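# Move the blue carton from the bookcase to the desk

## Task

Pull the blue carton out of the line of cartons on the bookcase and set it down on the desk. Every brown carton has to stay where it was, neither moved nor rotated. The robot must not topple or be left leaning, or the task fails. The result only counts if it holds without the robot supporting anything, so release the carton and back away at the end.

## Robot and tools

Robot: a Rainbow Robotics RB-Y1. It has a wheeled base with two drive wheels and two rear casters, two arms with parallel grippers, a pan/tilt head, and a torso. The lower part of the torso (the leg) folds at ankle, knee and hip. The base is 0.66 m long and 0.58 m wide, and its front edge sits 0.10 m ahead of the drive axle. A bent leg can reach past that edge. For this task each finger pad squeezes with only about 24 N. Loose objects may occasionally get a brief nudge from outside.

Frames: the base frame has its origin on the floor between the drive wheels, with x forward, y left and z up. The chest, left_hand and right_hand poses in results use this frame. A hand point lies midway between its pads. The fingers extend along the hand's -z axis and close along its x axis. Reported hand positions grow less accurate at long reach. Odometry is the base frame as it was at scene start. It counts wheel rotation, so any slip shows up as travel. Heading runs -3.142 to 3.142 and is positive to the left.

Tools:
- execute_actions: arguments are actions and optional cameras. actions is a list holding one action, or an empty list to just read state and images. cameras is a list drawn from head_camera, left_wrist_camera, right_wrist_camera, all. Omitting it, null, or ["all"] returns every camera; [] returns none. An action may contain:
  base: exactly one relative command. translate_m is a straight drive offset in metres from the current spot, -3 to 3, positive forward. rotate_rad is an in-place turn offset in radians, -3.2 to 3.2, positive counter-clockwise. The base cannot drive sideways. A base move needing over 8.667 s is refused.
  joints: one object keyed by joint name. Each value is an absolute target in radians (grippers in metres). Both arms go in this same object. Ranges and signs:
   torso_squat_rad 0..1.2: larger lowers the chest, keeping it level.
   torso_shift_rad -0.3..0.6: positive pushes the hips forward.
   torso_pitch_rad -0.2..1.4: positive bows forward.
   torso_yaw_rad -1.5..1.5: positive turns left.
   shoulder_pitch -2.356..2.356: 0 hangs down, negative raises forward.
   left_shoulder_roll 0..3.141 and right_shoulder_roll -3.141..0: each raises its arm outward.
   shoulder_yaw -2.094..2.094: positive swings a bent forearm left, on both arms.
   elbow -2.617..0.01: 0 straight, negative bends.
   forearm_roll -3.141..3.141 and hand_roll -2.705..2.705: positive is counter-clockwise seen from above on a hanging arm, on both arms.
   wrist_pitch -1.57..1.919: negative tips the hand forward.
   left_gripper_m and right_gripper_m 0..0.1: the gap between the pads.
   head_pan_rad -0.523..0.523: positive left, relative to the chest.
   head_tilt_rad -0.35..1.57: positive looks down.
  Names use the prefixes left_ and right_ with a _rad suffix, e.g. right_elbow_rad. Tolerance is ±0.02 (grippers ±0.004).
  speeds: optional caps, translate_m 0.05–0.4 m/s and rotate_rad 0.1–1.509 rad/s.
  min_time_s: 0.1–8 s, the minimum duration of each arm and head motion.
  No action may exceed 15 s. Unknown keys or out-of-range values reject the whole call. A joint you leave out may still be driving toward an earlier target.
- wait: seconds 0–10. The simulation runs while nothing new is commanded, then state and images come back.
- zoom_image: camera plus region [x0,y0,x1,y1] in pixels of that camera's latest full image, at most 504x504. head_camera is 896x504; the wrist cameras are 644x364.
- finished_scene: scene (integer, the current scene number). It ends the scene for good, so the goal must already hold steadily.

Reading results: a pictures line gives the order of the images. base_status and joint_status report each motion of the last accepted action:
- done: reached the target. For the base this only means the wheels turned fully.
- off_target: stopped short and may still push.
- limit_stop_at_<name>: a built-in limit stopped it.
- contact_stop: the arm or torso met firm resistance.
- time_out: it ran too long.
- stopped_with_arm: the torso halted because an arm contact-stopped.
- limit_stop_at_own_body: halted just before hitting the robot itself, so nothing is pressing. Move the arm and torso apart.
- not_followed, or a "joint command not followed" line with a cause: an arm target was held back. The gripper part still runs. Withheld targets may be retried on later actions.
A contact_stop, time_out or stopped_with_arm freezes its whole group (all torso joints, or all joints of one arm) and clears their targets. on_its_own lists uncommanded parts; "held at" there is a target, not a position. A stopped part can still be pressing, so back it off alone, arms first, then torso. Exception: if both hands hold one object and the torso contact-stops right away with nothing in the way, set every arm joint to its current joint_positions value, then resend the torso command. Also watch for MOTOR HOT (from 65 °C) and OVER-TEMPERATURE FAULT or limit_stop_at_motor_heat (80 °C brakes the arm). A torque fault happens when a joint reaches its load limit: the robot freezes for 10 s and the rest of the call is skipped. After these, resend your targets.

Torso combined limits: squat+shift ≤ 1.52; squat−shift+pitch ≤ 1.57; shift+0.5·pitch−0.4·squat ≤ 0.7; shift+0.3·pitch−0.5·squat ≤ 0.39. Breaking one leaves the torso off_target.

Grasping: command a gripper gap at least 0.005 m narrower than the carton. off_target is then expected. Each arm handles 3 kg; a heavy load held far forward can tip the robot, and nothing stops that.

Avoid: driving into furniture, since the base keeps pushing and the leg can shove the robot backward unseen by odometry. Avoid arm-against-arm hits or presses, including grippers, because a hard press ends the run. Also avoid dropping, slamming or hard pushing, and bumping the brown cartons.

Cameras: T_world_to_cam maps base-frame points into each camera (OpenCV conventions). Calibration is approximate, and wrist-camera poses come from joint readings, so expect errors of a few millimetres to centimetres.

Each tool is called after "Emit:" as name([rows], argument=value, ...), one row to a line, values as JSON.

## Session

Emit:
execute_actions(actions=[], cameras=["head_camera"])

Scene clock: 0.00 s.
base_odometry: x=+0.000 y=+0.000 heading=+0.000 (m, m, rad; odometry frame)
base_status: not commanded
joint_positions: torso_squat_rad=+0.350 torso_shift_rad=-0.001 torso_pitch_rad=+0.000 torso_yaw_rad=+0.000 left_shoulder_pitch_rad=-0.041 left_shoulder_roll_rad=+0.011 left_shoulder_yaw_rad=+0.017 left_elbow_rad=-0.133 left_forearm_roll_rad=-0.027 left_wrist_pitch_rad=+0.045 left_hand_roll_rad=-0.012 left_gripper_m=+0.099 right_shoulder_pitch_rad=-0.004 right_shoulder_roll_rad=+0.003 right_shoulder_yaw_rad=-0.031 right_elbow_rad=-0.305 right_forearm_roll_rad=+0.012 right_wrist_pitch_rad=-0.017 right_hand_roll_rad=+0.000 right_gripper_m=+0.099 head_pan_rad=+0.000 head_tilt_rad=+0.399
joint_status: not commanded
chest: x=-0.2287 y=-0.0005 z=+1.2474 quat_wxyz=(+1.000, +0.000, +0.000, +0.000) (m; base frame)
left_hand: x=-0.1444 y=+0.2281 z=+0.5667 quat_wxyz=(+0.998, +0.007, -0.064, -0.018) (m; base frame)
right_hand: x=-0.0741 y=-0.2226 z=+0.5799 quat_wxyz=(+0.987, -0.002, -0.163, -0.009) (m; base frame)
pictures: head_camera
camera_calibration (this result's frames):
head_camera: T_world_to_cam=[[-0.036258, -0.998996, -0.0263073, 0.0312797], [-0.415721, 0.0390166, -0.908655, 1.28913], [0.908769, -0.0220095, -0.416718, 0.744501], [0, 0, 0, 1]] pos_world=[-0.139526, -0.00266319, 1.48245]
Images, in order (width x height): head_camera 896x504.

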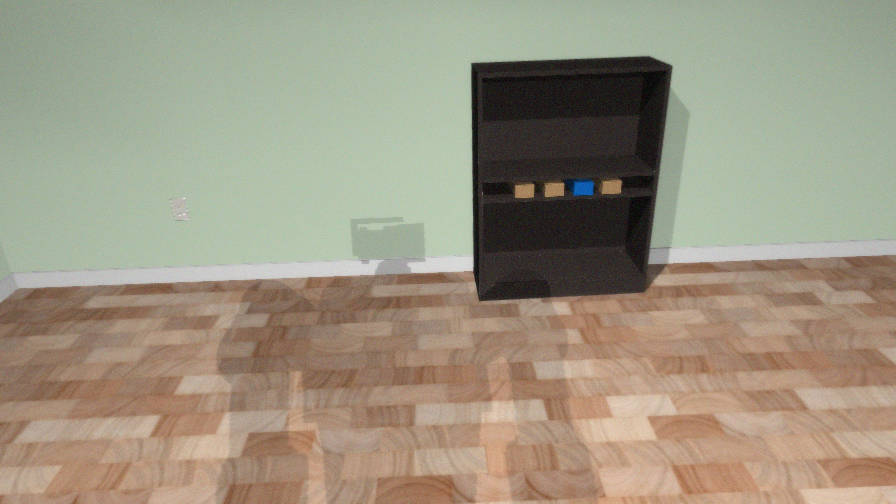

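Emit:
execute_actions([
  {"base": {"rotate_rad": -0.246}, "joints": {"right_shoulder_pitch_rad": -0.4, "right_shoulder_roll_rad": -0.02, "right_shoulder_yaw_rad": 0, "right_elbow_rad": -0.63, "right_forearm_roll_rad": -0.3, "right_wrist_pitch_rad": -0.583, "right_hand_roll_rad": 1.78, "right_gripper_m": 0.1, "left_shoulder_pitch_rad": 0.2, "left_shoulder_roll_rad": 0.1, "left_elbow_rad": -2.3, "torso_yaw_rad": 0.03}},
], cameras=[])

Emit:
execute_actions([
  {"base": {"translate_m": 2.01}, "joints": {"torso_squat_rad": 1.14, "head_tilt_rad": 0.7}},
], cameras=[])

Emit:
execute_actions([
  {"base": {"rotate_rad": 0.246}},
], cameras=["head_camera", "right_wrist_camera"])

Scene clock: 28.67 s.
base_odometry: x=+0.000 y=+0.000 heading=-0.246 (m, m, rad; odometry frame)
base_status: done
joint_positions: torso_squat_rad=+0.350 torso_shift_rad=-0.001 torso_pitch_rad=-0.001 torso_yaw_rad=+0.030 left_shoulder_pitch_rad=+0.200 left_shoulder_roll_rad=+0.100 left_shoulder_yaw_rad=+0.017 left_elbow_rad=-2.300 left_forearm_roll_rad=-0.027 left_wrist_pitch_rad=+0.045 left_hand_roll_rad=-0.012 left_gripper_m=+0.099 right_shoulder_pitch_rad=-0.400 right_shoulder_roll_rad=-0.020 right_shoulder_yaw_rad=+0.000 right_elbow_rad=-0.630 right_forearm_roll_rad=-0.300 right_wrist_pitch_rad=-0.583 right_hand_roll_rad=+1.780 right_gripper_m=+0.099 head_pan_rad=+0.000 head_tilt_rad=+0.399
joint_status: all done
chest: x=-0.2288 y=-0.0004 z=+1.2474 quat_wxyz=(+1.000, +0.000, +0.000, +0.015) (m; base frame)
left_hand: x=+0.1792 y=+0.2663 z=+1.2668 quat_wxyz=(+0.511, +0.086, -0.855, -0.031) (m; base frame)
right_hand: x=+0.3369 y=-0.1883 z=+0.9202 quat_wxyz=(+0.501, -0.503, -0.499, +0.497) (m; base frame)
pictures: none
No camera images: the call's "cameras" was empty. Leave "cameras" out to get every camera's image.

Scene clock: 35.17 s.
base_odometry: x=+1.949 y=-0.489 heading=-0.246 (m, m, rad; odometry frame)
base_status: done
joint_positions: torso_squat_rad=+1.140 torso_shift_rad=-0.001 torso_pitch_rad=+0.000 torso_yaw_rad=+0.030 left_shoulder_pitch_rad=+0.200 left_shoulder_roll_rad=+0.100 left_shoulder_yaw_rad=+0.017 left_elbow_rad=-2.300 left_forearm_roll_rad=-0.027 left_wrist_pitch_rad=+0.045 left_hand_roll_rad=-0.012 left_gripper_m=+0.099 right_shoulder_pitch_rad=-0.400 right_shoulder_roll_rad=-0.020 right_shoulder_yaw_rad=+0.000 right_elbow_rad=-0.630 right_forearm_roll_rad=-0.300 right_wrist_pitch_rad=-0.583 right_hand_roll_rad=+1.780 right_gripper_m=+0.099 head_pan_rad=+0.000 head_tilt_rad=+0.700
joint_status: all done
chest: x=-0.2284 y=-0.0002 z=+0.8823 quat_wxyz=(+1.000, +0.000, +0.000, +0.015) (m; base frame)
left_hand: x=+0.1795 y=+0.2665 z=+0.9016 quat_wxyz=(+0.511, +0.086, -0.855, -0.031) (m; base frame)
right_hand: x=+0.3373 y=-0.1881 z=+0.5551 quat_wxyz=(+0.501, -0.503, -0.499, +0.497) (m; base frame)
pictures: none
No camera images: the call's "cameras" was empty. Leave "cameras" out to get every camera's image.

Scene clock: 36.87 s.
base_odometry: x=+1.950 y=-0.489 heading=+0.000 (m, m, rad; odometry frame)
base_status: done
joint_positions: torso_squat_rad=+1.140 torso_shift_rad=-0.001 torso_pitch_rad=+0.000 torso_yaw_rad=+0.030 left_shoulder_pitch_rad=+0.200 left_shoulder_roll_rad=+0.100 left_shoulder_yaw_rad=+0.017 left_elbow_rad=-2.300 left_forearm_roll_rad=-0.027 left_wrist_pitch_rad=+0.045 left_hand_roll_rad=-0.012 left_gripper_m=+0.099 right_shoulder_pitch_rad=-0.400 right_shoulder_roll_rad=-0.020 right_shoulder_yaw_rad=+0.000 right_elbow_rad=-0.630 right_forearm_roll_rad=-0.300 right_wrist_pitch_rad=-0.583 right_hand_roll_rad=+1.780 right_gripper_m=+0.099 head_pan_rad=+0.000 head_tilt_rad=+0.700
joint_status: not commanded
chest: x=-0.2284 y=-0.0003 z=+0.8823 quat_wxyz=(+1.000, +0.000, +0.000, +0.015) (m; base frame)
left_hand: x=+0.1795 y=+0.2665 z=+0.9016 quat_wxyz=(+0.511, +0.086, -0.854, -0.031) (m; base frame)
right_hand: x=+0.3373 y=-0.1881 z=+0.5550 quat_wxyz=(+0.501, -0.503, -0.499, +0.497) (m; base frame)
pictures: head_camera, right_wrist_camera
camera_calibration (this result's frames):
head_camera: T_world_to_cam=[[-0.0120328, -0.999822, -0.0145438, 0.0148514], [-0.667102, 0.0188616, -0.744728, 0.728127], [0.744869, 0.000741034, -0.66721, 0.8293], [0, 0, 0, 1]] pos_world=[-0.131806, 0.000500577, 1.09579]
right_wrist_camera: T_world_to_cam=[[-0.0229466, -0.999737, 0.000483219, -0.182261], [-0.604423, 0.0134881, -0.79655, 0.68267], [0.796333, -0.0185702, -0.604573, 0.150803], [0, 0, 0, 1]] pos_world=[0.288349, -0.18862, 0.63504]
Images, in order (width x height): head_camera 896x504, right_wrist_camera 644x364.

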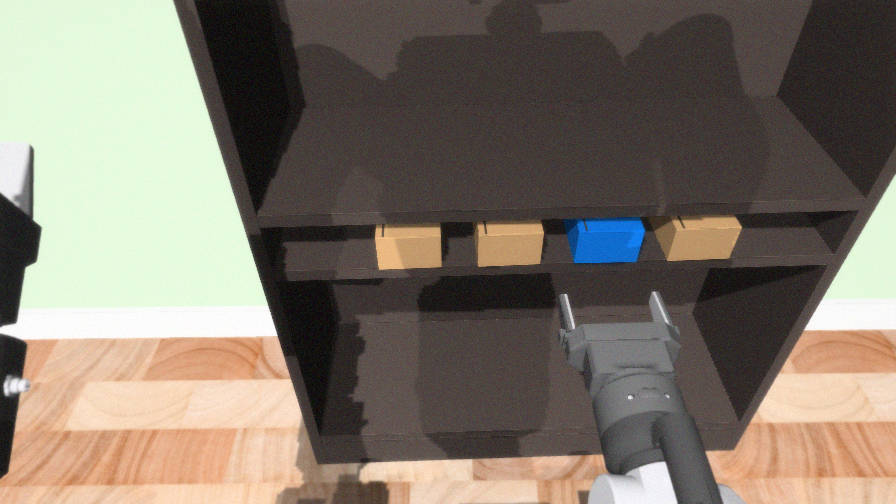

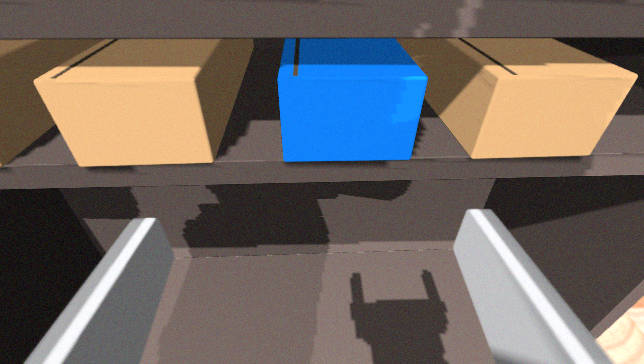

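Emit:
execute_actions([
  {"base": {"translate_m": 0.06}, "joints": {"torso_yaw_rad": -0.037, "torso_squat_rad": 1.16, "right_forearm_roll_rad": -0.168, "right_wrist_pitch_rad": -0.568, "right_hand_roll_rad": 1.668}},
], cameras=["right_wrist_camera"])

Scene clock: 72.50 s.
base_odometry: x=+2.010 y=-0.489 heading=+0.000 (m, m, rad; odometry frame)
base_status: done
joint_positions: torso_squat_rad=+1.160 torso_shift_rad=-0.001 torso_pitch_rad=+0.000 torso_yaw_rad=-0.037 left_shoulder_pitch_rad=+0.200 left_shoulder_roll_rad=+0.100 left_shoulder_yaw_rad=+0.017 left_elbow_rad=-2.300 left_forearm_roll_rad=-0.027 left_wrist_pitch_rad=+0.045 left_hand_roll_rad=-0.012 left_gripper_m=+0.099 right_shoulder_pitch_rad=-0.400 right_shoulder_roll_rad=-0.020 right_shoulder_yaw_rad=+0.000 right_elbow_rad=-0.630 right_forearm_roll_rad=-0.168 right_wrist_pitch_rad=-0.568 right_hand_roll_rad=+1.668 right_gripper_m=+0.099 head_pan_rad=+0.000 head_tilt_rad=+0.700
joint_status: all done
chest: x=-0.2284 y=-0.0002 z=+0.8695 quat_wxyz=(+1.000, +0.000, +0.000, -0.019) (m; base frame)
left_hand: x=+0.1965 y=+0.2386 z=+0.8888 quat_wxyz=(+0.510, +0.057, -0.857, -0.048) (m; base frame)
right_hand: x=+0.3240 y=-0.2088 z=+0.5413 quat_wxyz=(+0.500, -0.500, -0.500, +0.499) (m; base frame)
pictures: right_wrist_camera
camera_calibration (this result's frames):
right_wrist_camera: T_world_to_cam=[[-0.0168372, -0.999858, -0.000492192, -0.204659], [-0.607581, 0.0106223, -0.794187, 0.66315], [0.794079, -0.0130728, -0.607673, 0.15624], [0, 0, 0, 1]] pos_world=[0.275405, -0.209631, 0.621507]
Images, in order (width x height): right_wrist_camera 644x364.

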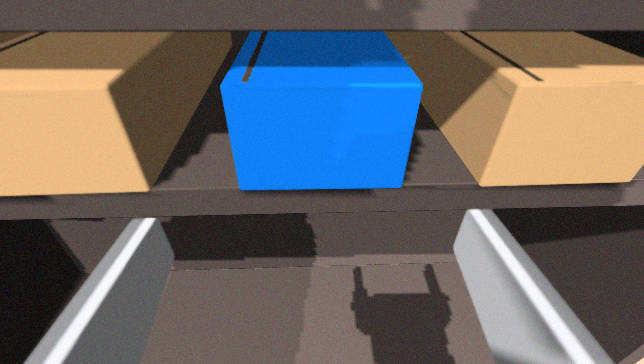

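Emit:
execute_actions([
  {"base": {"translate_m": 0.06}, "speeds": {"translate_m": 0.06}, "joints": {"torso_yaw_rad": -0.052, "torso_squat_rad": 1.153, "right_forearm_roll_rad": -0.139, "right_wrist_pitch_rad": -0.566, "right_hand_roll_rad": 1.643}},
], cameras=["right_wrist_camera"])

Scene clock: 89.50 s.
base_odometry: x=+2.070 y=-0.489 heading=+0.000 (m, m, rad; odometry frame)
base_status: done
joint_positions: torso_squat_rad=+1.153 torso_shift_rad=-0.001 torso_pitch_rad=+0.000 torso_yaw_rad=-0.052 left_shoulder_pitch_rad=+0.200 left_shoulder_roll_rad=+0.100 left_shoulder_yaw_rad=+0.017 left_elbow_rad=-2.300 left_forearm_roll_rad=-0.027 left_wrist_pitch_rad=+0.045 left_hand_roll_rad=-0.012 left_gripper_m=+0.099 right_shoulder_pitch_rad=-0.400 right_shoulder_roll_rad=-0.020 right_shoulder_yaw_rad=+0.000 right_elbow_rad=-0.630 right_forearm_roll_rad=-0.139 right_wrist_pitch_rad=-0.566 right_hand_roll_rad=+1.643 right_gripper_m=+0.099 head_pan_rad=+0.000 head_tilt_rad=+0.700
joint_status: all done
chest: x=-0.2283 y=-0.0003 z=+0.8740 quat_wxyz=(+1.000, +0.000, +0.000, -0.026) (m; base frame)
left_hand: x=+0.2000 y=+0.2322 z=+0.8933 quat_wxyz=(+0.510, +0.051, -0.857, -0.052) (m; base frame)
right_hand: x=+0.3209 y=-0.2134 z=+0.5456 quat_wxyz=(+0.501, -0.500, -0.500, +0.500) (m; base frame)
pictures: right_wrist_camera
camera_calibration (this result's frames):
right_wrist_camera: T_world_to_cam=[[-0.0161111, -0.99987, -0.000977174, -0.209327], [-0.608169, 0.0105753, -0.793737, 0.664633], [0.793644, -0.0121937, -0.60826, 0.161931], [0, 0, 0, 1]] pos_world=[0.272321, -0.214354, 0.625836]
Images, in order (width x height): right_wrist_camera 644x364.

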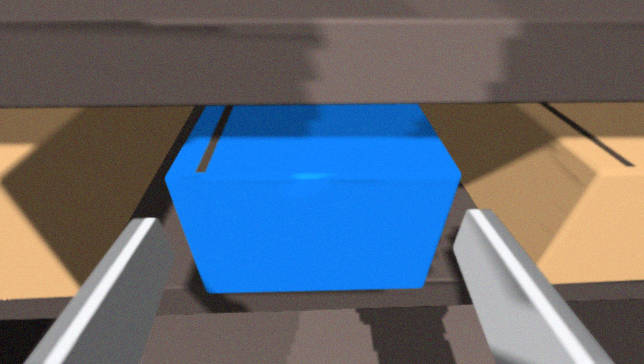

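Emit:
execute_actions([
  {"base": {"translate_m": 0.043}, "speeds": {"translate_m": 0.06}},
], cameras=[])

Emit:
execute_actions([
  {"joints": {"right_gripper_m": 0.05}},
], cameras=[])

Emit:
execute_actions([
  {"base": {"translate_m": -0.15}, "speeds": {"translate_m": 0.08}},
], cameras=["right_wrist_camera", "head_camera"])

Scene clock: 100.27 s.
base_odometry: x=+2.113 y=-0.489 heading=+0.001 (m, m, rad; odometry frame)
base_status: done
joint_positions: torso_squat_rad=+1.153 torso_shift_rad=-0.001 torso_pitch_rad=+0.000 torso_yaw_rad=-0.052 left_shoulder_pitch_rad=+0.200 left_shoulder_roll_rad=+0.100 left_shoulder_yaw_rad=+0.017 left_elbow_rad=-2.300 left_forearm_roll_rad=-0.027 left_wrist_pitch_rad=+0.045 left_hand_roll_rad=-0.012 left_gripper_m=+0.099 right_shoulder_pitch_rad=-0.400 right_shoulder_roll_rad=-0.020 right_shoulder_yaw_rad=+0.000 right_elbow_rad=-0.630 right_forearm_roll_rad=-0.139 right_wrist_pitch_rad=-0.566 right_hand_roll_rad=+1.643 right_gripper_m=+0.099 head_pan_rad=+0.000 head_tilt_rad=+0.700
joint_status: not commanded
chest: x=-0.2284 y=-0.0003 z=+0.8740 quat_wxyz=(+1.000, +0.000, +0.000, -0.026) (m; base frame)
left_hand: x=+0.2000 y=+0.2322 z=+0.8933 quat_wxyz=(+0.510, +0.051, -0.857, -0.052) (m; base frame)
right_hand: x=+0.3208 y=-0.2134 z=+0.5457 quat_wxyz=(+0.501, -0.500, -0.500, +0.500) (m; base frame)
pictures: none
No camera images: the call's "cameras" was empty. Leave "cameras" out to get every camera's image.

Scene clock: 101.23 s.
base_odometry: x=+2.113 y=-0.489 heading=+0.001 (m, m, rad; odometry frame)
base_status: not commanded
joint_positions: torso_squat_rad=+1.153 torso_shift_rad=-0.001 torso_pitch_rad=+0.000 torso_yaw_rad=-0.052 left_shoulder_pitch_rad=+0.200 left_shoulder_roll_rad=+0.100 left_shoulder_yaw_rad=+0.017 left_elbow_rad=-2.300 left_forearm_roll_rad=-0.027 left_wrist_pitch_rad=+0.045 left_hand_roll_rad=-0.012 left_gripper_m=+0.099 right_shoulder_pitch_rad=-0.400 right_shoulder_roll_rad=-0.020 right_shoulder_yaw_rad=+0.000 right_elbow_rad=-0.630 right_forearm_roll_rad=-0.139 right_wrist_pitch_rad=-0.566 right_hand_roll_rad=+1.643 right_gripper_m=+0.084 head_pan_rad=+0.000 head_tilt_rad=+0.700
joint_status: right_gripper_m off_target (ended at +0.084, target +0.050)
chest: x=-0.2284 y=-0.0003 z=+0.8740 quat_wxyz=(+1.000, +0.000, +0.000, -0.026) (m; base frame)
left_hand: x=+0.2000 y=+0.2322 z=+0.8933 quat_wxyz=(+0.510, +0.051, -0.857, -0.052) (m; base frame)
right_hand: x=+0.3208 y=-0.2134 z=+0.5457 quat_wxyz=(+0.501, -0.500, -0.500, +0.500) (m; base frame)
pictures: none
No camera images: the call's "cameras" was empty. Leave "cameras" out to get every camera's image.

Scene clock: 103.70 s.
base_odometry: x=+1.963 y=-0.489 heading=+0.000 (m, m, rad; odometry frame)
base_status: done
joint_positions: torso_squat_rad=+1.153 torso_shift_rad=-0.001 torso_pitch_rad=-0.001 torso_yaw_rad=-0.052 left_shoulder_pitch_rad=+0.200 left_shoulder_roll_rad=+0.100 left_shoulder_yaw_rad=+0.017 left_elbow_rad=-2.300 left_forearm_roll_rad=-0.027 left_wrist_pitch_rad=+0.045 left_hand_roll_rad=-0.012 left_gripper_m=+0.099 right_shoulder_pitch_rad=-0.400 right_shoulder_roll_rad=-0.020 right_shoulder_yaw_rad=+0.000 right_elbow_rad=-0.630 right_forearm_roll_rad=-0.139 right_wrist_pitch_rad=-0.566 right_hand_roll_rad=+1.643 right_gripper_m=+0.084 head_pan_rad=+0.000 head_tilt_rad=+0.700
joint_status: not commanded
chest: x=-0.2284 y=-0.0003 z=+0.8739 quat_wxyz=(+1.000, +0.000, +0.000, -0.026) (m; base frame)
left_hand: x=+0.1999 y=+0.2322 z=+0.8933 quat_wxyz=(+0.510, +0.051, -0.857, -0.052) (m; base frame)
right_hand: x=+0.3208 y=-0.2134 z=+0.5457 quat_wxyz=(+0.501, -0.500, -0.500, +0.499) (m; base frame)
pictures: head_camera, right_wrist_camera
camera_calibration (this result's frames):
head_camera: T_world_to_cam=[[-0.0938991, -0.995475, -0.0146009, -0.00392028], [-0.663225, 0.0734836, -0.744804, 0.72287], [0.742506, -0.0602527, -0.667124, 0.823167], [0, 0, 0, 1]] pos_world=[-0.13215, -0.00742357, 1.08749]
right_wrist_camera: T_world_to_cam=[[-0.0161369, -0.999869, -0.00101124, -0.209313], [-0.608013, 0.0106156, -0.793856, 0.6647], [0.793763, -0.0121955, -0.608105, 0.161894], [0, 0, 0, 1]] pos_world=[0.272264, -0.214368, 0.625913]
Images, in order (width x height): head_camera 896x504, right_wrist_camera 644x364.

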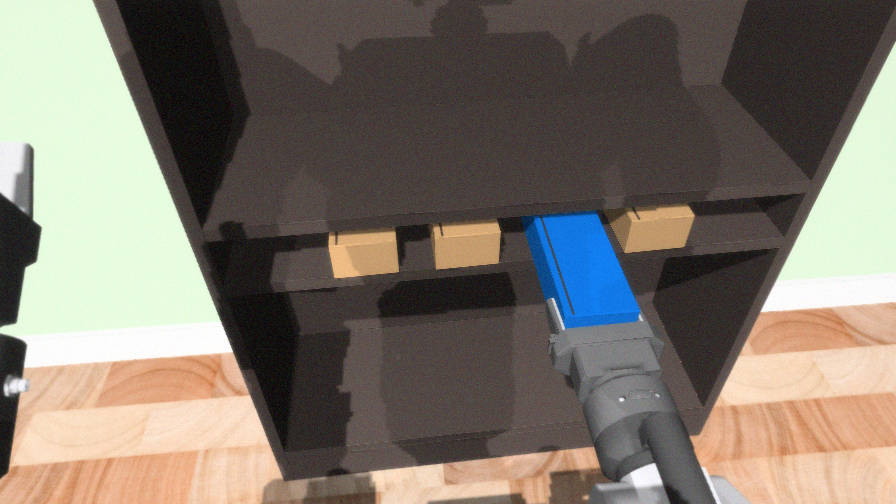

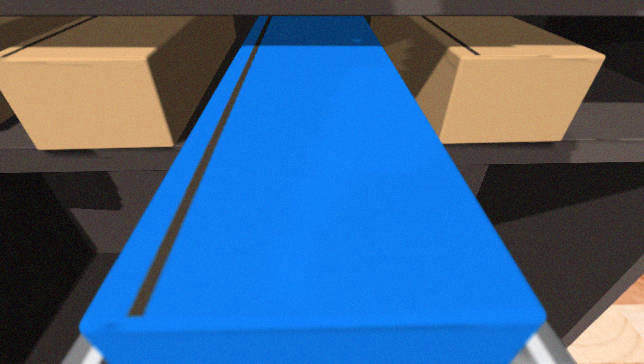

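Emit:
execute_actions([
  {"base": {"translate_m": 0.047}, "speeds": {"translate_m": 0.08}},
], cameras=[])

Emit:
execute_actions([
  {"joints": {"right_gripper_m": 0.1}},
], cameras=[])

Emit:
execute_actions([
  {"joints": {"torso_squat_rad": 0.832}},
], cameras=[])

Emit:
execute_actions([
  {"joints": {"torso_yaw_rad": -0.066, "right_elbow_rad": -0.9, "right_forearm_roll_rad": 0.01, "right_wrist_pitch_rad": 0.577, "right_hand_roll_rad": 1.488, "head_tilt_rad": 0.9}},
], cameras=["head_camera", "right_wrist_camera"])

Scene clock: 132.33 s.
base_odometry: x=+2.010 y=-0.489 heading=+0.000 (m, m, rad; odometry frame)
base_status: done
joint_positions: torso_squat_rad=+1.153 torso_shift_rad=-0.001 torso_pitch_rad=+0.000 torso_yaw_rad=-0.052 left_shoulder_pitch_rad=+0.200 left_shoulder_roll_rad=+0.100 left_shoulder_yaw_rad=+0.017 left_elbow_rad=-2.300 left_forearm_roll_rad=-0.027 left_wrist_pitch_rad=+0.045 left_hand_roll_rad=-0.012 left_gripper_m=+0.099 right_shoulder_pitch_rad=-0.400 right_shoulder_roll_rad=-0.020 right_shoulder_yaw_rad=+0.000 right_elbow_rad=-0.630 right_forearm_roll_rad=-0.139 right_wrist_pitch_rad=-0.566 right_hand_roll_rad=+1.643 right_gripper_m=+0.084 head_pan_rad=+0.000 head_tilt_rad=+0.700
joint_status: not commanded
chest: x=-0.2284 y=-0.0003 z=+0.8740 quat_wxyz=(+1.000, +0.000, +0.000, -0.026) (m; base frame)
left_hand: x=+0.2000 y=+0.2322 z=+0.8933 quat_wxyz=(+0.510, +0.051, -0.857, -0.052) (m; base frame)
right_hand: x=+0.3209 y=-0.2134 z=+0.5457 quat_wxyz=(+0.501, -0.500, -0.500, +0.500) (m; base frame)
pictures: none
No camera images: the call's "cameras" was empty. Leave "cameras" out to get every camera's image.

Scene clock: 133.30 s.
base_odometry: x=+2.010 y=-0.489 heading=+0.000 (m, m, rad; odometry frame)
base_status: not commanded
joint_positions: torso_squat_rad=+1.153 torso_shift_rad=-0.001 torso_pitch_rad=+0.000 torso_yaw_rad=-0.052 left_shoulder_pitch_rad=+0.200 left_shoulder_roll_rad=+0.100 left_shoulder_yaw_rad=+0.017 left_elbow_rad=-2.300 left_forearm_roll_rad=-0.027 left_wrist_pitch_rad=+0.045 left_hand_roll_rad=-0.012 left_gripper_m=+0.099 right_shoulder_pitch_rad=-0.400 right_shoulder_roll_rad=-0.020 right_shoulder_yaw_rad=+0.000 right_elbow_rad=-0.630 right_forearm_roll_rad=-0.139 right_wrist_pitch_rad=-0.566 right_hand_roll_rad=+1.643 right_gripper_m=+0.099 head_pan_rad=+0.000 head_tilt_rad=+0.700
joint_status: all done
chest: x=-0.2284 y=-0.0003 z=+0.8740 quat_wxyz=(+1.000, +0.000, +0.000, -0.026) (m; base frame)
left_hand: x=+0.2000 y=+0.2322 z=+0.8933 quat_wxyz=(+0.510, +0.051, -0.857, -0.052) (m; base frame)
right_hand: x=+0.3209 y=-0.2134 z=+0.5457 quat_wxyz=(+0.501, -0.500, -0.500, +0.500) (m; base frame)
pictures: none
No camera images: the call's "cameras" was empty. Leave "cameras" out to get every camera's image.

Scene clock: 135.17 s.
base_odometry: x=+2.010 y=-0.489 heading=+0.000 (m, m, rad; odometry frame)
base_status: not commanded
joint_positions: torso_squat_rad=+0.832 torso_shift_rad=-0.001 torso_pitch_rad=+0.000 torso_yaw_rad=-0.052 left_shoulder_pitch_rad=+0.200 left_shoulder_roll_rad=+0.100 left_shoulder_yaw_rad=+0.017 left_elbow_rad=-2.300 left_forearm_roll_rad=-0.027 left_wrist_pitch_rad=+0.045 left_hand_roll_rad=-0.012 left_gripper_m=+0.099 right_shoulder_pitch_rad=-0.400 right_shoulder_roll_rad=-0.020 right_shoulder_yaw_rad=+0.000 right_elbow_rad=-0.630 right_forearm_roll_rad=-0.139 right_wrist_pitch_rad=-0.566 right_hand_roll_rad=+1.643 right_gripper_m=+0.099 head_pan_rad=+0.000 head_tilt_rad=+0.700
joint_status: all done
chest: x=-0.2285 y=-0.0004 z=+1.0613 quat_wxyz=(+1.000, +0.000, +0.000, -0.026) (m; base frame)
left_hand: x=+0.1998 y=+0.2321 z=+1.0806 quat_wxyz=(+0.510, +0.051, -0.857, -0.052) (m; base frame)
right_hand: x=+0.3207 y=-0.2135 z=+0.7330 quat_wxyz=(+0.501, -0.500, -0.500, +0.500) (m; base frame)
pictures: none
No camera images: the call's "cameras" was empty. Leave "cameras" out to get every camera's image.

Scene clock: 136.50 s.
base_odometry: x=+2.010 y=-0.489 heading=+0.000 (m, m, rad; odometry frame)
base_status: not commanded
joint_positions: torso_squat_rad=+0.832 torso_shift_rad=-0.001 torso_pitch_rad=+0.000 torso_yaw_rad=-0.066 left_shoulder_pitch_rad=+0.200 left_shoulder_roll_rad=+0.100 left_shoulder_yaw_rad=+0.017 left_elbow_rad=-2.300 left_forearm_roll_rad=-0.027 left_wrist_pitch_rad=+0.045 left_hand_roll_rad=-0.012 left_gripper_m=+0.099 right_shoulder_pitch_rad=-0.400 right_shoulder_roll_rad=-0.020 right_shoulder_yaw_rad=+0.000 right_elbow_rad=-0.900 right_forearm_roll_rad=+0.010 right_wrist_pitch_rad=+0.577 right_hand_roll_rad=+1.488 right_gripper_m=+0.099 head_pan_rad=+0.000 head_tilt_rad=+0.900
joint_status: all done
chest: x=-0.2285 y=-0.0004 z=+1.0613 quat_wxyz=(+0.999, +0.000, +0.000, -0.033) (m; base frame)
left_hand: x=+0.2030 y=+0.2261 z=+1.0806 quat_wxyz=(+0.509, +0.045, -0.858, -0.056) (m; base frame)
right_hand: x=+0.2717 y=-0.2132 z=+0.6157 quat_wxyz=(+0.664, -0.242, -0.242, +0.664) (m; base frame)
pictures: head_camera, right_wrist_camera
camera_calibration (this result's frames):
head_camera: T_world_to_cam=[[-0.10983, -0.993932, -0.00599721, -0.0157512], [-0.796642, 0.0916347, -0.597465, 0.64902], [0.594389, -0.0608422, -0.801873, 1.08754], [0, 0, 0, 1]] pos_world=[-0.131117, -0.00895992, 1.25974]
right_wrist_camera: T_world_to_cam=[[-0.00997856, -0.999875, 0.0122711, -0.219627], [-0.998873, 0.00939759, -0.0465233, 0.336232], [0.0464021, -0.0127215, -0.998842, 0.686994], [0, 0, 0, 1]] pos_world=[0.301784, -0.21402, 0.704536]
Images, in order (width x height): head_camera 896x504, right_wrist_camera 644x364.

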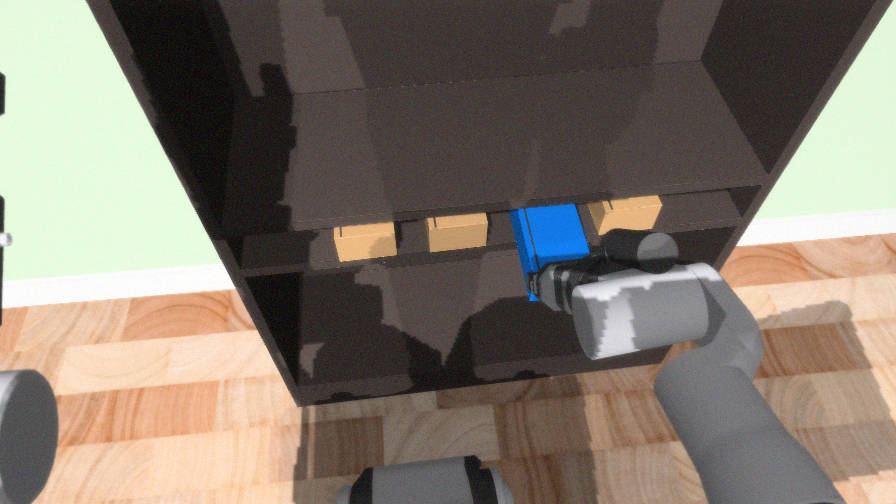

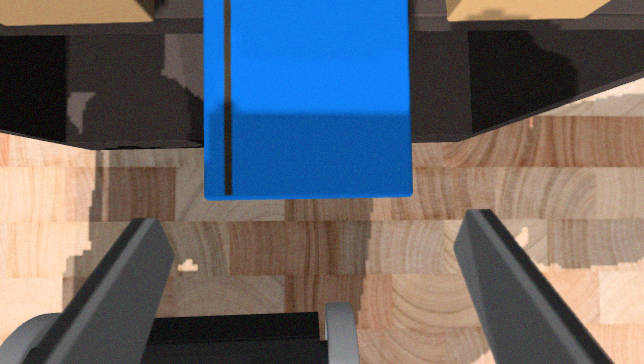

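Emit:
execute_actions([
  {"base": {"translate_m": 0.093}, "speeds": {"translate_m": 0.08}, "joints": {"torso_squat_rad": 0.911}},
], cameras=["right_wrist_camera"])

Scene clock: 149.63 s.
base_odometry: x=+2.103 y=-0.489 heading=+0.001 (m, m, rad; odometry frame)
base_status: done
joint_positions: torso_squat_rad=+0.911 torso_shift_rad=-0.001 torso_pitch_rad=+0.000 torso_yaw_rad=-0.066 left_shoulder_pitch_rad=+0.200 left_shoulder_roll_rad=+0.100 left_shoulder_yaw_rad=+0.017 left_elbow_rad=-2.300 left_forearm_roll_rad=-0.027 left_wrist_pitch_rad=+0.045 left_hand_roll_rad=-0.012 left_gripper_m=+0.099 right_shoulder_pitch_rad=-0.400 right_shoulder_roll_rad=-0.020 right_shoulder_yaw_rad=+0.000 right_elbow_rad=-0.900 right_forearm_roll_rad=+0.010 right_wrist_pitch_rad=+0.577 right_hand_roll_rad=+1.488 right_gripper_m=+0.099 head_pan_rad=+0.000 head_tilt_rad=+0.900
joint_status: all done
chest: x=-0.2285 y=-0.0003 z=+1.0190 quat_wxyz=(+0.999, +0.000, +0.000, -0.033) (m; base frame)
left_hand: x=+0.2031 y=+0.2261 z=+1.0383 quat_wxyz=(+0.509, +0.045, -0.858, -0.056) (m; base frame)
right_hand: x=+0.2718 y=-0.2131 z=+0.5734 quat_wxyz=(+0.664, -0.242, -0.243, +0.664) (m; base frame)
pictures: right_wrist_camera
camera_calibration (this result's frames):
right_wrist_camera: T_world_to_cam=[[-0.00998253, -0.999875, 0.0122689, -0.21908], [-0.99887, 0.00940096, -0.0465788, 0.334355], [0.0464577, -0.01272, -0.998839, 0.644751], [0, 0, 0, 1]] pos_world=[0.301837, -0.213995, 0.662264]
Images, in order (width x height): right_wrist_camera 644x364.

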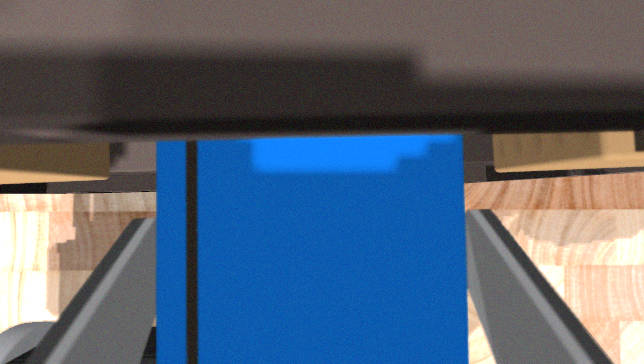

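Emit:
execute_actions([
  {"base": {"translate_m": 0.032}, "speeds": {"translate_m": 0.06}, "joints": {"torso_squat_rad": 0.927}},
], cameras=[])

Emit:
execute_actions([
  {"joints": {"right_gripper_m": 0.05}},
], cameras=[])

Emit:
execute_actions([
  {"base": {"translate_m": -0.06}, "speeds": {"translate_m": 0.08}},
], cameras=["right_wrist_camera"])

Emit:
execute_actions([
  {"base": {"translate_m": -0.04}, "speeds": {"translate_m": 0.06}, "joints": {"torso_squat_rad": 0.908}},
], cameras=["right_wrist_camera", "head_camera"])

Scene clock: 159.40 s.
base_odometry: x=+2.135 y=-0.489 heading=+0.001 (m, m, rad; odometry frame)
base_status: done
joint_positions: torso_squat_rad=+0.927 torso_shift_rad=-0.001 torso_pitch_rad=+0.000 torso_yaw_rad=-0.066 left_shoulder_pitch_rad=+0.200 left_shoulder_roll_rad=+0.100 left_shoulder_yaw_rad=+0.017 left_elbow_rad=-2.300 left_forearm_roll_rad=-0.027 left_wrist_pitch_rad=+0.045 left_hand_roll_rad=-0.012 left_gripper_m=+0.099 right_shoulder_pitch_rad=-0.400 right_shoulder_roll_rad=-0.020 right_shoulder_yaw_rad=+0.000 right_elbow_rad=-0.900 right_forearm_roll_rad=+0.010 right_wrist_pitch_rad=+0.577 right_hand_roll_rad=+1.488 right_gripper_m=+0.099 head_pan_rad=+0.000 head_tilt_rad=+0.900
joint_status: all done
chest: x=-0.2285 y=-0.0003 z=+1.0101 quat_wxyz=(+0.999, +0.000, +0.000, -0.033) (m; base frame)
left_hand: x=+0.2030 y=+0.2261 z=+1.0295 quat_wxyz=(+0.509, +0.045, -0.858, -0.056) (m; base frame)
right_hand: x=+0.2718 y=-0.2131 z=+0.5646 quat_wxyz=(+0.664, -0.243, -0.243, +0.664) (m; base frame)
pictures: none
No camera images: the call's "cameras" was empty. Leave "cameras" out to get every camera's image.

Scene clock: 160.37 s.
base_odometry: x=+2.135 y=-0.489 heading=+0.001 (m, m, rad; odometry frame)
base_status: not commanded
joint_positions: torso_squat_rad=+0.927 torso_shift_rad=-0.001 torso_pitch_rad=+0.000 torso_yaw_rad=-0.066 left_shoulder_pitch_rad=+0.200 left_shoulder_roll_rad=+0.100 left_shoulder_yaw_rad=+0.017 left_elbow_rad=-2.300 left_forearm_roll_rad=-0.027 left_wrist_pitch_rad=+0.045 left_hand_roll_rad=-0.012 left_gripper_m=+0.099 right_shoulder_pitch_rad=-0.400 right_shoulder_roll_rad=-0.020 right_shoulder_yaw_rad=+0.000 right_elbow_rad=-0.900 right_forearm_roll_rad=+0.010 right_wrist_pitch_rad=+0.577 right_hand_roll_rad=+1.488 right_gripper_m=+0.084 head_pan_rad=+0.000 head_tilt_rad=+0.900
joint_status: right_gripper_m off_target (ended at +0.084, target +0.050)
chest: x=-0.2285 y=-0.0003 z=+1.0101 quat_wxyz=(+0.999, +0.000, +0.000, -0.033) (m; base frame)
left_hand: x=+0.2030 y=+0.2261 z=+1.0295 quat_wxyz=(+0.509, +0.045, -0.858, -0.056) (m; base frame)
right_hand: x=+0.2718 y=-0.2131 z=+0.5646 quat_wxyz=(+0.664, -0.243, -0.243, +0.664) (m; base frame)
pictures: none
No camera images: the call's "cameras" was empty. Leave "cameras" out to get every camera's image.

Scene clock: 161.67 s.
base_odometry: x=+2.075 y=-0.489 heading=+0.000 (m, m, rad; odometry frame)
base_status: done
joint_positions: torso_squat_rad=+0.927 torso_shift_rad=-0.001 torso_pitch_rad=-0.001 torso_yaw_rad=-0.066 left_shoulder_pitch_rad=+0.200 left_shoulder_roll_rad=+0.100 left_shoulder_yaw_rad=+0.017 left_elbow_rad=-2.300 left_forearm_roll_rad=-0.027 left_wrist_pitch_rad=+0.045 left_hand_roll_rad=-0.012 left_gripper_m=+0.099 right_shoulder_pitch_rad=-0.400 right_shoulder_roll_rad=-0.020 right_shoulder_yaw_rad=+0.000 right_elbow_rad=-0.900 right_forearm_roll_rad=+0.010 right_wrist_pitch_rad=+0.577 right_hand_roll_rad=+1.488 right_gripper_m=+0.084 head_pan_rad=+0.000 head_tilt_rad=+0.900
joint_status: not commanded
chest: x=-0.2286 y=-0.0003 z=+1.0101 quat_wxyz=(+0.999, +0.000, +0.000, -0.033) (m; base frame)
left_hand: x=+0.2030 y=+0.2261 z=+1.0295 quat_wxyz=(+0.509, +0.045, -0.858, -0.056) (m; base frame)
right_hand: x=+0.2718 y=-0.2131 z=+0.5647 quat_wxyz=(+0.664, -0.243, -0.243, +0.664) (m; base frame)
pictures: right_wrist_camera
camera_calibration (this result's frames):
right_wrist_camera: T_world_to_cam=[[-0.0100003, -0.999875, 0.0122478, -0.218951], [-0.998853, 0.00941508, -0.0469441, 0.334166], [0.0468229, -0.0127032, -0.998822, 0.635894], [0, 0, 0, 1]] pos_world=[0.301818, -0.213992, 0.653513]
Images, in order (width x height): right_wrist_camera 644x364.

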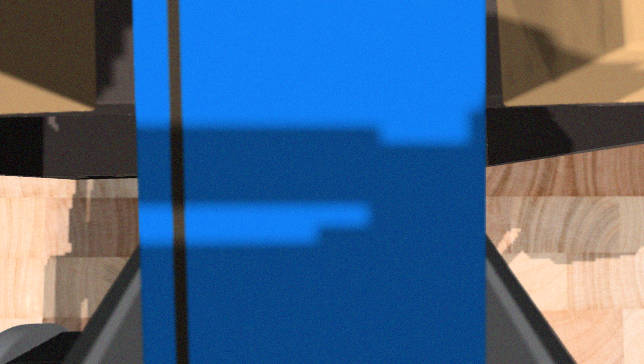

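Scene clock: 162.87 s.
base_odometry: x=+2.035 y=-0.489 heading=+0.000 (m, m, rad; odometry frame)
base_status: done
joint_positions: torso_squat_rad=+0.908 torso_shift_rad=-0.001 torso_pitch_rad=-0.001 torso_yaw_rad=-0.066 left_shoulder_pitch_rad=+0.200 left_shoulder_roll_rad=+0.100 left_shoulder_yaw_rad=+0.017 left_elbow_rad=-2.300 left_forearm_roll_rad=-0.027 left_wrist_pitch_rad=+0.045 left_hand_roll_rad=-0.012 left_gripper_m=+0.099 right_shoulder_pitch_rad=-0.400 right_shoulder_roll_rad=-0.020 right_shoulder_yaw_rad=+0.000 right_elbow_rad=-0.900 right_forearm_roll_rad=+0.010 right_wrist_pitch_rad=+0.577 right_hand_roll_rad=+1.488 right_gripper_m=+0.084 head_pan_rad=+0.000 head_tilt_rad=+0.900
joint_status: all done
chest: x=-0.2286 y=-0.0003 z=+1.0206 quat_wxyz=(+0.999, +0.000, +0.000, -0.033) (m; base frame)
left_hand: x=+0.2030 y=+0.2261 z=+1.0400 quat_wxyz=(+0.509, +0.045, -0.858, -0.056) (m; base frame)
right_hand: x=+0.2716 y=-0.2132 z=+0.5750 quat_wxyz=(+0.664, -0.242, -0.242, +0.664) (m; base frame)
pictures: head_camera, right_wrist_camera
camera_calibration (this result's frames):
head_camera: T_world_to_cam=[[-0.10983, -0.993932, -0.00601101, -0.0159598], [-0.796574, 0.0916354, -0.597555, 0.624804], [0.59448, -0.0608411, -0.801805, 1.05491], [0, 0, 0, 1]] pos_world=[-0.131174, -0.0089352, 1.21909]
right_wrist_camera: T_world_to_cam=[[-0.0100793, -0.999874, 0.0122569, -0.219107], [-0.99888, 0.00950091, -0.0463612, 0.334171], [0.0462389, -0.0127104, -0.99885, 0.646393], [0, 0, 0, 1]] pos_world=[0.301699, -0.214039, 0.663828]
Images, in order (width x height): head_camera 896x504, right_wrist_camera 644x364.

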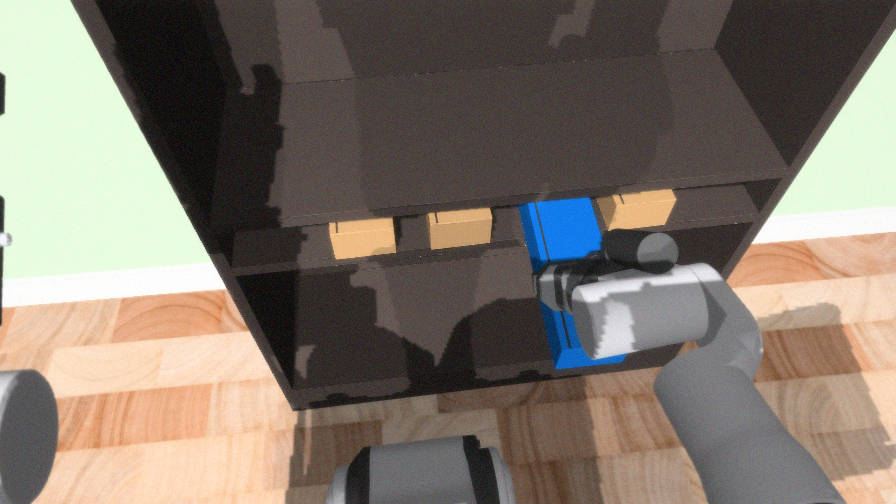

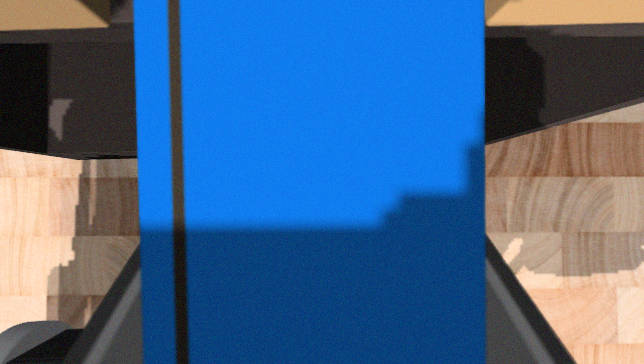

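Emit:
execute_actions([
  {"base": {"translate_m": -0.09}, "speeds": {"translate_m": 0.08}},
], cameras=["right_wrist_camera"])

Emit:
execute_actions([
  {"base": {"translate_m": -0.4}, "joints": {"torso_squat_rad": 0.0, "head_tilt_rad": 0.45}},
], cameras=["head_camera"])

Emit:
execute_actions([
  {"base": {"rotate_rad": -1.8}, "speeds": {"rotate_rad": 1.0}, "joints": {"head_pan_rad": -0.2}},
], cameras=["head_camera"])

Scene clock: 175.40 s.
base_odometry: x=+1.945 y=-0.489 heading=-0.001 (m, m, rad; odometry frame)
base_status: done
joint_positions: torso_squat_rad=+0.908 torso_shift_rad=-0.001 torso_pitch_rad=-0.001 torso_yaw_rad=-0.066 left_shoulder_pitch_rad=+0.200 left_shoulder_roll_rad=+0.100 left_shoulder_yaw_rad=+0.017 left_elbow_rad=-2.300 left_forearm_roll_rad=-0.027 left_wrist_pitch_rad=+0.045 left_hand_roll_rad=-0.012 left_gripper_m=+0.099 right_shoulder_pitch_rad=-0.400 right_shoulder_roll_rad=-0.020 right_shoulder_yaw_rad=+0.000 right_elbow_rad=-0.900 right_forearm_roll_rad=+0.010 right_wrist_pitch_rad=+0.577 right_hand_roll_rad=+1.488 right_gripper_m=+0.084 head_pan_rad=+0.000 head_tilt_rad=+0.900
joint_status: not commanded
chest: x=-0.2286 y=-0.0003 z=+1.0206 quat_wxyz=(+0.999, +0.000, +0.000, -0.033) (m; base frame)
left_hand: x=+0.2030 y=+0.2261 z=+1.0400 quat_wxyz=(+0.509, +0.045, -0.858, -0.056) (m; base frame)
right_hand: x=+0.2717 y=-0.2132 z=+0.5751 quat_wxyz=(+0.664, -0.242, -0.243, +0.664) (m; base frame)
pictures: right_wrist_camera
camera_calibration (this result's frames):
right_wrist_camera: T_world_to_cam=[[-0.0100436, -0.999874, 0.0122611, -0.219104], [-0.99887, 0.00946235, -0.0465768, 0.334342], [0.0464549, -0.0127151, -0.998839, 0.646424], [0, 0, 0, 1]] pos_world=[0.301734, -0.214021, 0.663933]
Images, in order (width x height): right_wrist_camera 644x364.

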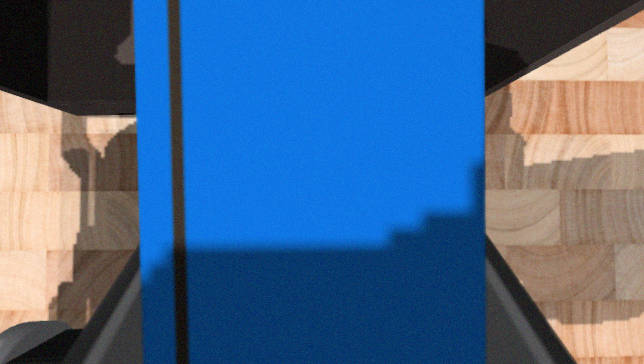

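Scene clock: 179.20 s.
base_odometry: x=+1.545 y=-0.489 heading=-0.001 (m, m, rad; odometry frame)
base_status: done
joint_positions: torso_squat_rad=+0.000 torso_shift_rad=-0.001 torso_pitch_rad=+0.000 torso_yaw_rad=-0.066 left_shoulder_pitch_rad=+0.200 left_shoulder_roll_rad=+0.100 left_shoulder_yaw_rad=+0.017 left_elbow_rad=-2.300 left_forearm_roll_rad=-0.027 left_wrist_pitch_rad=+0.045 left_hand_roll_rad=-0.012 left_gripper_m=+0.099 right_shoulder_pitch_rad=-0.400 right_shoulder_roll_rad=-0.020 right_shoulder_yaw_rad=+0.000 right_elbow_rad=-0.900 right_forearm_roll_rad=+0.010 right_wrist_pitch_rad=+0.577 right_hand_roll_rad=+1.488 right_gripper_m=+0.084 head_pan_rad=+0.000 head_tilt_rad=+0.450
joint_status: all done
chest: x=-0.2287 y=-0.0005 z=+1.2899 quat_wxyz=(+0.999, +0.000, +0.000, -0.033) (m; base frame)
left_hand: x=+0.2028 y=+0.2259 z=+1.3092 quat_wxyz=(+0.509, +0.045, -0.858, -0.056) (m; base frame)
right_hand: x=+0.2714 y=-0.2133 z=+0.8443 quat_wxyz=(+0.664, -0.242, -0.242, +0.664) (m; base frame)
pictures: head_camera
camera_calibration (this result's frames):
head_camera: T_world_to_cam=[[-0.103003, -0.99438, -0.0244755, 0.0144054], [-0.457838, 0.0692413, -0.886335, 1.28592], [0.883049, -0.0800893, -0.462397, 0.824826], [0, 0, 0, 1]] pos_world=[-0.138137, -0.00865431, 1.5215]
Images, in order (width x height): head_camera 896x504.

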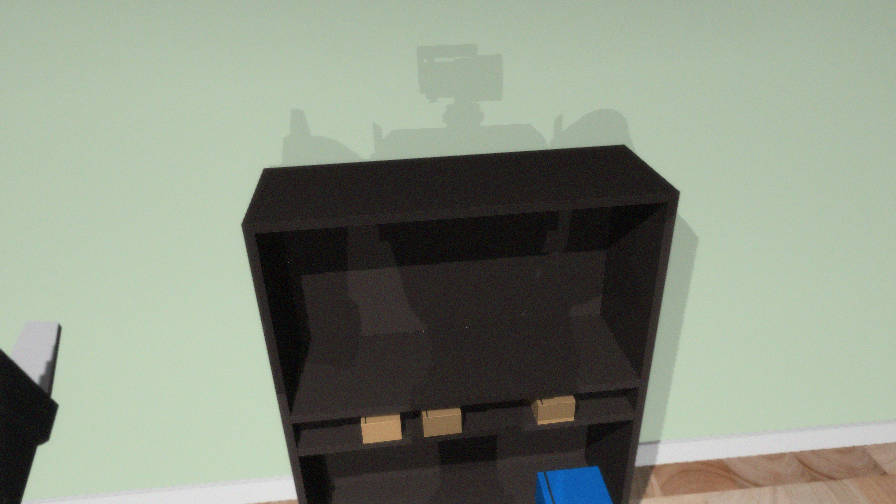

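Scene clock: 183.37 s.
base_odometry: x=+1.545 y=-0.489 heading=-1.800 (m, m, rad; odometry frame)
base_status: done
joint_positions: torso_squat_rad=+0.000 torso_shift_rad=-0.001 torso_pitch_rad=-0.001 torso_yaw_rad=-0.066 left_shoulder_pitch_rad=+0.200 left_shoulder_roll_rad=+0.100 left_shoulder_yaw_rad=+0.017 left_elbow_rad=-2.300 left_forearm_roll_rad=-0.027 left_wrist_pitch_rad=+0.045 left_hand_roll_rad=-0.012 left_gripper_m=+0.099 right_shoulder_pitch_rad=-0.400 right_shoulder_roll_rad=-0.020 right_shoulder_yaw_rad=+0.000 right_elbow_rad=-0.900 right_forearm_roll_rad=+0.010 right_wrist_pitch_rad=+0.577 right_hand_roll_rad=+1.488 right_gripper_m=+0.084 head_pan_rad=-0.200 head_tilt_rad=+0.450
joint_status: all done
chest: x=-0.2288 y=-0.0005 z=+1.2899 quat_wxyz=(+0.999, +0.000, +0.000, -0.033) (m; base frame)
left_hand: x=+0.2027 y=+0.2260 z=+1.3092 quat_wxyz=(+0.509, +0.045, -0.858, -0.056) (m; base frame)
right_hand: x=+0.2714 y=-0.2133 z=+0.8443 quat_wxyz=(+0.664, -0.242, -0.242, +0.664) (m; base frame)
pictures: head_camera
camera_calibration (this result's frames):
head_camera: T_world_to_cam=[[-0.298224, -0.95418, -0.0245445, -0.0257961], [-0.434931, 0.158736, -0.886362, 1.29082], [0.849645, -0.253659, -0.462342, 0.817598], [0, 0, 0, 1]] pos_world=[-0.140945, -0.0221212, 1.52151]
Images, in order (width x height): head_camera 896x504.

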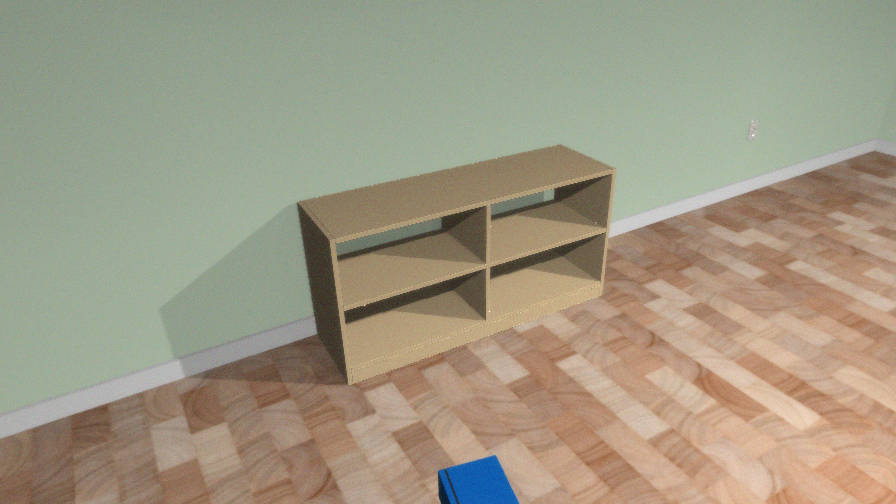

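That's a low shelf, not the desk. Keep turning.

Emit:
execute_actions([
  {"base": {"rotate_rad": -1.34}, "speeds": {"rotate_rad": 1.0}, "joints": {"head_pan_rad": -0.1, "head_tilt_rad": 0.35}},
], cameras=["head_camera"])

Scene clock: 190.23 s.
base_odometry: x=+1.545 y=-0.488 heading=-3.140 (m, m, rad; odometry frame)
base_status: done
joint_positions: torso_squat_rad=+0.000 torso_shift_rad=-0.001 torso_pitch_rad=+0.000 torso_yaw_rad=-0.066 left_shoulder_pitch_rad=+0.200 left_shoulder_roll_rad=+0.100 left_shoulder_yaw_rad=+0.017 left_elbow_rad=-2.300 left_forearm_roll_rad=-0.027 left_wrist_pitch_rad=+0.045 left_hand_roll_rad=-0.012 left_gripper_m=+0.099 right_shoulder_pitch_rad=-0.400 right_shoulder_roll_rad=-0.020 right_shoulder_yaw_rad=+0.000 right_elbow_rad=-0.900 right_forearm_roll_rad=+0.010 right_wrist_pitch_rad=+0.577 right_hand_roll_rad=+1.488 right_gripper_m=+0.084 head_pan_rad=-0.100 head_tilt_rad=+0.350
joint_status: all done
chest: x=-0.2288 y=-0.0005 z=+1.2899 quat_wxyz=(+0.999, +0.000, +0.000, -0.033) (m; base frame)
left_hand: x=+0.2027 y=+0.2260 z=+1.3092 quat_wxyz=(+0.509, +0.045, -0.858, -0.056) (m; base frame)
right_hand: x=+0.2714 y=-0.2133 z=+0.8443 quat_wxyz=(+0.664, -0.242, -0.242, +0.664) (m; base frame)
pictures: head_camera
camera_calibration (this result's frames):
head_camera: T_world_to_cam=[[-0.199004, -0.979597, -0.0280637, -0.000060012], [-0.359025, 0.0995213, -0.928007, 1.36846], [0.911865, -0.174602, -0.371505, 0.695283], [0, 0, 0, 1]] pos_world=[-0.142705, -0.0148523, 1.52824]
Images, in order (width x height): head_camera 896x504.

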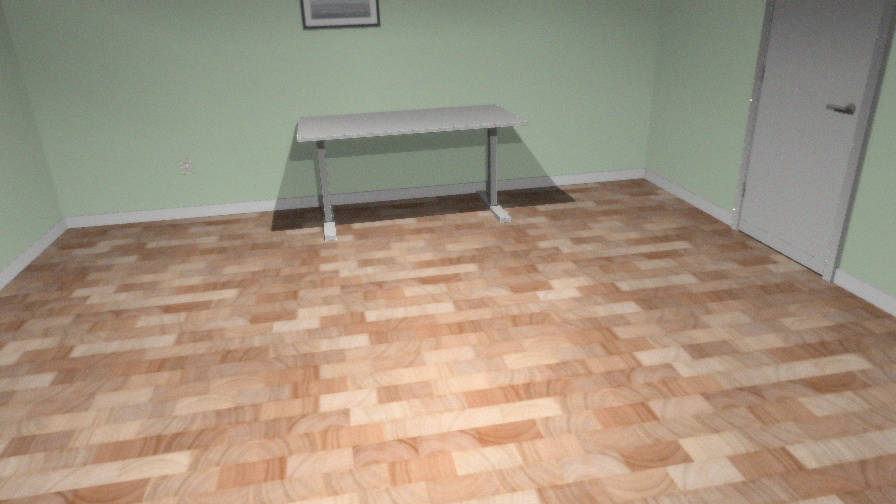

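Emit:
execute_actions([
  {"base": {"rotate_rad": -0.14}, "joints": {"head_pan_rad": 0.066, "head_tilt_rad": 0.6}},
], cameras=[])

Emit:
execute_actions([
  {"base": {"translate_m": 2.9}},
], cameras=["head_camera", "right_wrist_camera"])

Scene clock: 203.13 s.
base_odometry: x=+1.545 y=-0.488 heading=+3.004 (m, m, rad; odometry frame)
base_status: done
joint_positions: torso_squat_rad=+0.000 torso_shift_rad=-0.001 torso_pitch_rad=+0.000 torso_yaw_rad=-0.066 left_shoulder_pitch_rad=+0.200 left_shoulder_roll_rad=+0.100 left_shoulder_yaw_rad=+0.017 left_elbow_rad=-2.300 left_forearm_roll_rad=-0.027 left_wrist_pitch_rad=+0.045 left_hand_roll_rad=-0.012 left_gripper_m=+0.099 right_shoulder_pitch_rad=-0.400 right_shoulder_roll_rad=-0.020 right_shoulder_yaw_rad=+0.000 right_elbow_rad=-0.900 right_forearm_roll_rad=+0.010 right_wrist_pitch_rad=+0.577 right_hand_roll_rad=+1.488 right_gripper_m=+0.084 head_pan_rad=+0.066 head_tilt_rad=+0.600
joint_status: all done
chest: x=-0.2288 y=-0.0004 z=+1.2899 quat_wxyz=(+0.999, +0.000, +0.000, -0.033) (m; base frame)
left_hand: x=+0.2027 y=+0.2260 z=+1.3092 quat_wxyz=(+0.509, +0.045, -0.858, -0.056) (m; base frame)
right_hand: x=+0.2714 y=-0.2133 z=+0.8443 quat_wxyz=(+0.664, -0.242, -0.242, +0.664) (m; base frame)
pictures: none
No camera images: the call's "cameras" was empty. Leave "cameras" out to get every camera's image.

Scene clock: 211.83 s.
base_odometry: x=-1.328 y=-0.090 heading=+3.003 (m, m, rad; odometry frame)
base_status: done
joint_positions: torso_squat_rad=+0.000 torso_shift_rad=-0.001 torso_pitch_rad=+0.000 torso_yaw_rad=-0.066 left_shoulder_pitch_rad=+0.200 left_shoulder_roll_rad=+0.100 left_shoulder_yaw_rad=+0.017 left_elbow_rad=-2.300 left_forearm_roll_rad=-0.027 left_wrist_pitch_rad=+0.045 left_hand_roll_rad=-0.012 left_gripper_m=+0.099 right_shoulder_pitch_rad=-0.400 right_shoulder_roll_rad=-0.020 right_shoulder_yaw_rad=+0.000 right_elbow_rad=-0.900 right_forearm_roll_rad=+0.010 right_wrist_pitch_rad=+0.577 right_hand_roll_rad=+1.488 right_gripper_m=+0.084 head_pan_rad=+0.066 head_tilt_rad=+0.600
joint_status: not commanded
chest: x=-0.2287 y=-0.0005 z=+1.2899 quat_wxyz=(+0.999, +0.000, +0.000, -0.033) (m; base frame)
left_hand: x=+0.2028 y=+0.2260 z=+1.3093 quat_wxyz=(+0.509, +0.045, -0.858, -0.056) (m; base frame)
right_hand: x=+0.2715 y=-0.2133 z=+0.8444 quat_wxyz=(+0.664, -0.243, -0.242, +0.664) (m; base frame)
pictures: head_camera, right_wrist_camera
camera_calibration (this result's frames):
head_camera: T_world_to_cam=[[-0.0402045, -0.999018, -0.018598, 0.0186946], [-0.588562, 0.0387191, -0.807524, 1.14137], [0.807452, -0.02152, -0.589541, 0.998778], [0, 0, 0, 1]] pos_world=[-0.133949, -0.00402273, 1.51085]
right_wrist_camera: T_world_to_cam=[[-0.00998825, -0.999874, 0.0123406, -0.222605], [-0.998871, 0.00940348, -0.0465678, 0.34672], [0.0464459, -0.0127918, -0.998839, 0.915389], [0, 0, 0, 1]] pos_world=[0.301589, -0.214128, 0.933219]
Images, in order (width x height): head_camera 896x504, right_wrist_camera 644x364.

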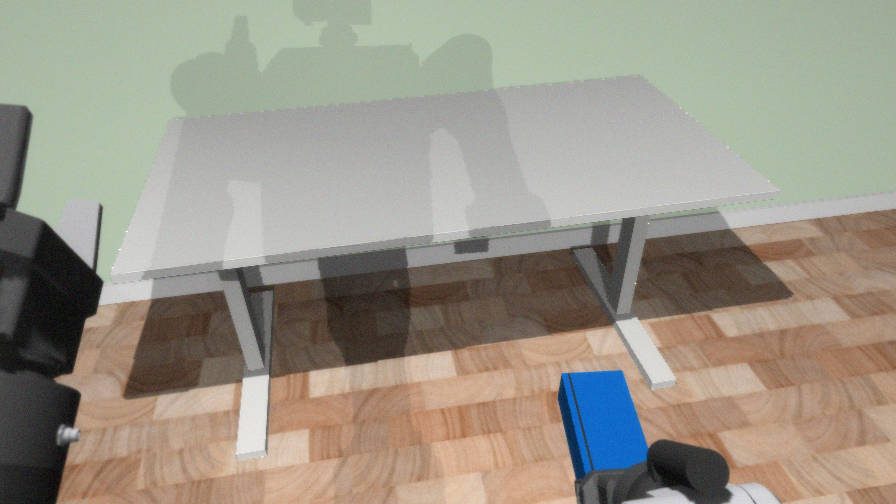

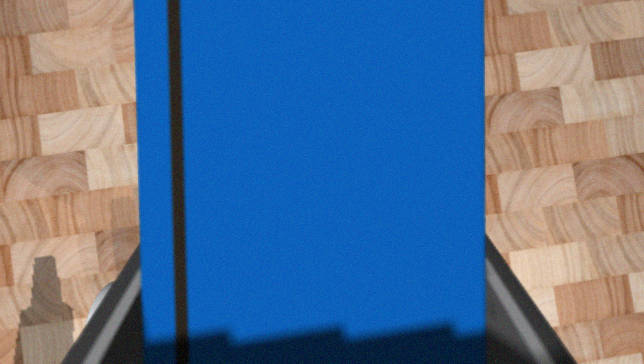

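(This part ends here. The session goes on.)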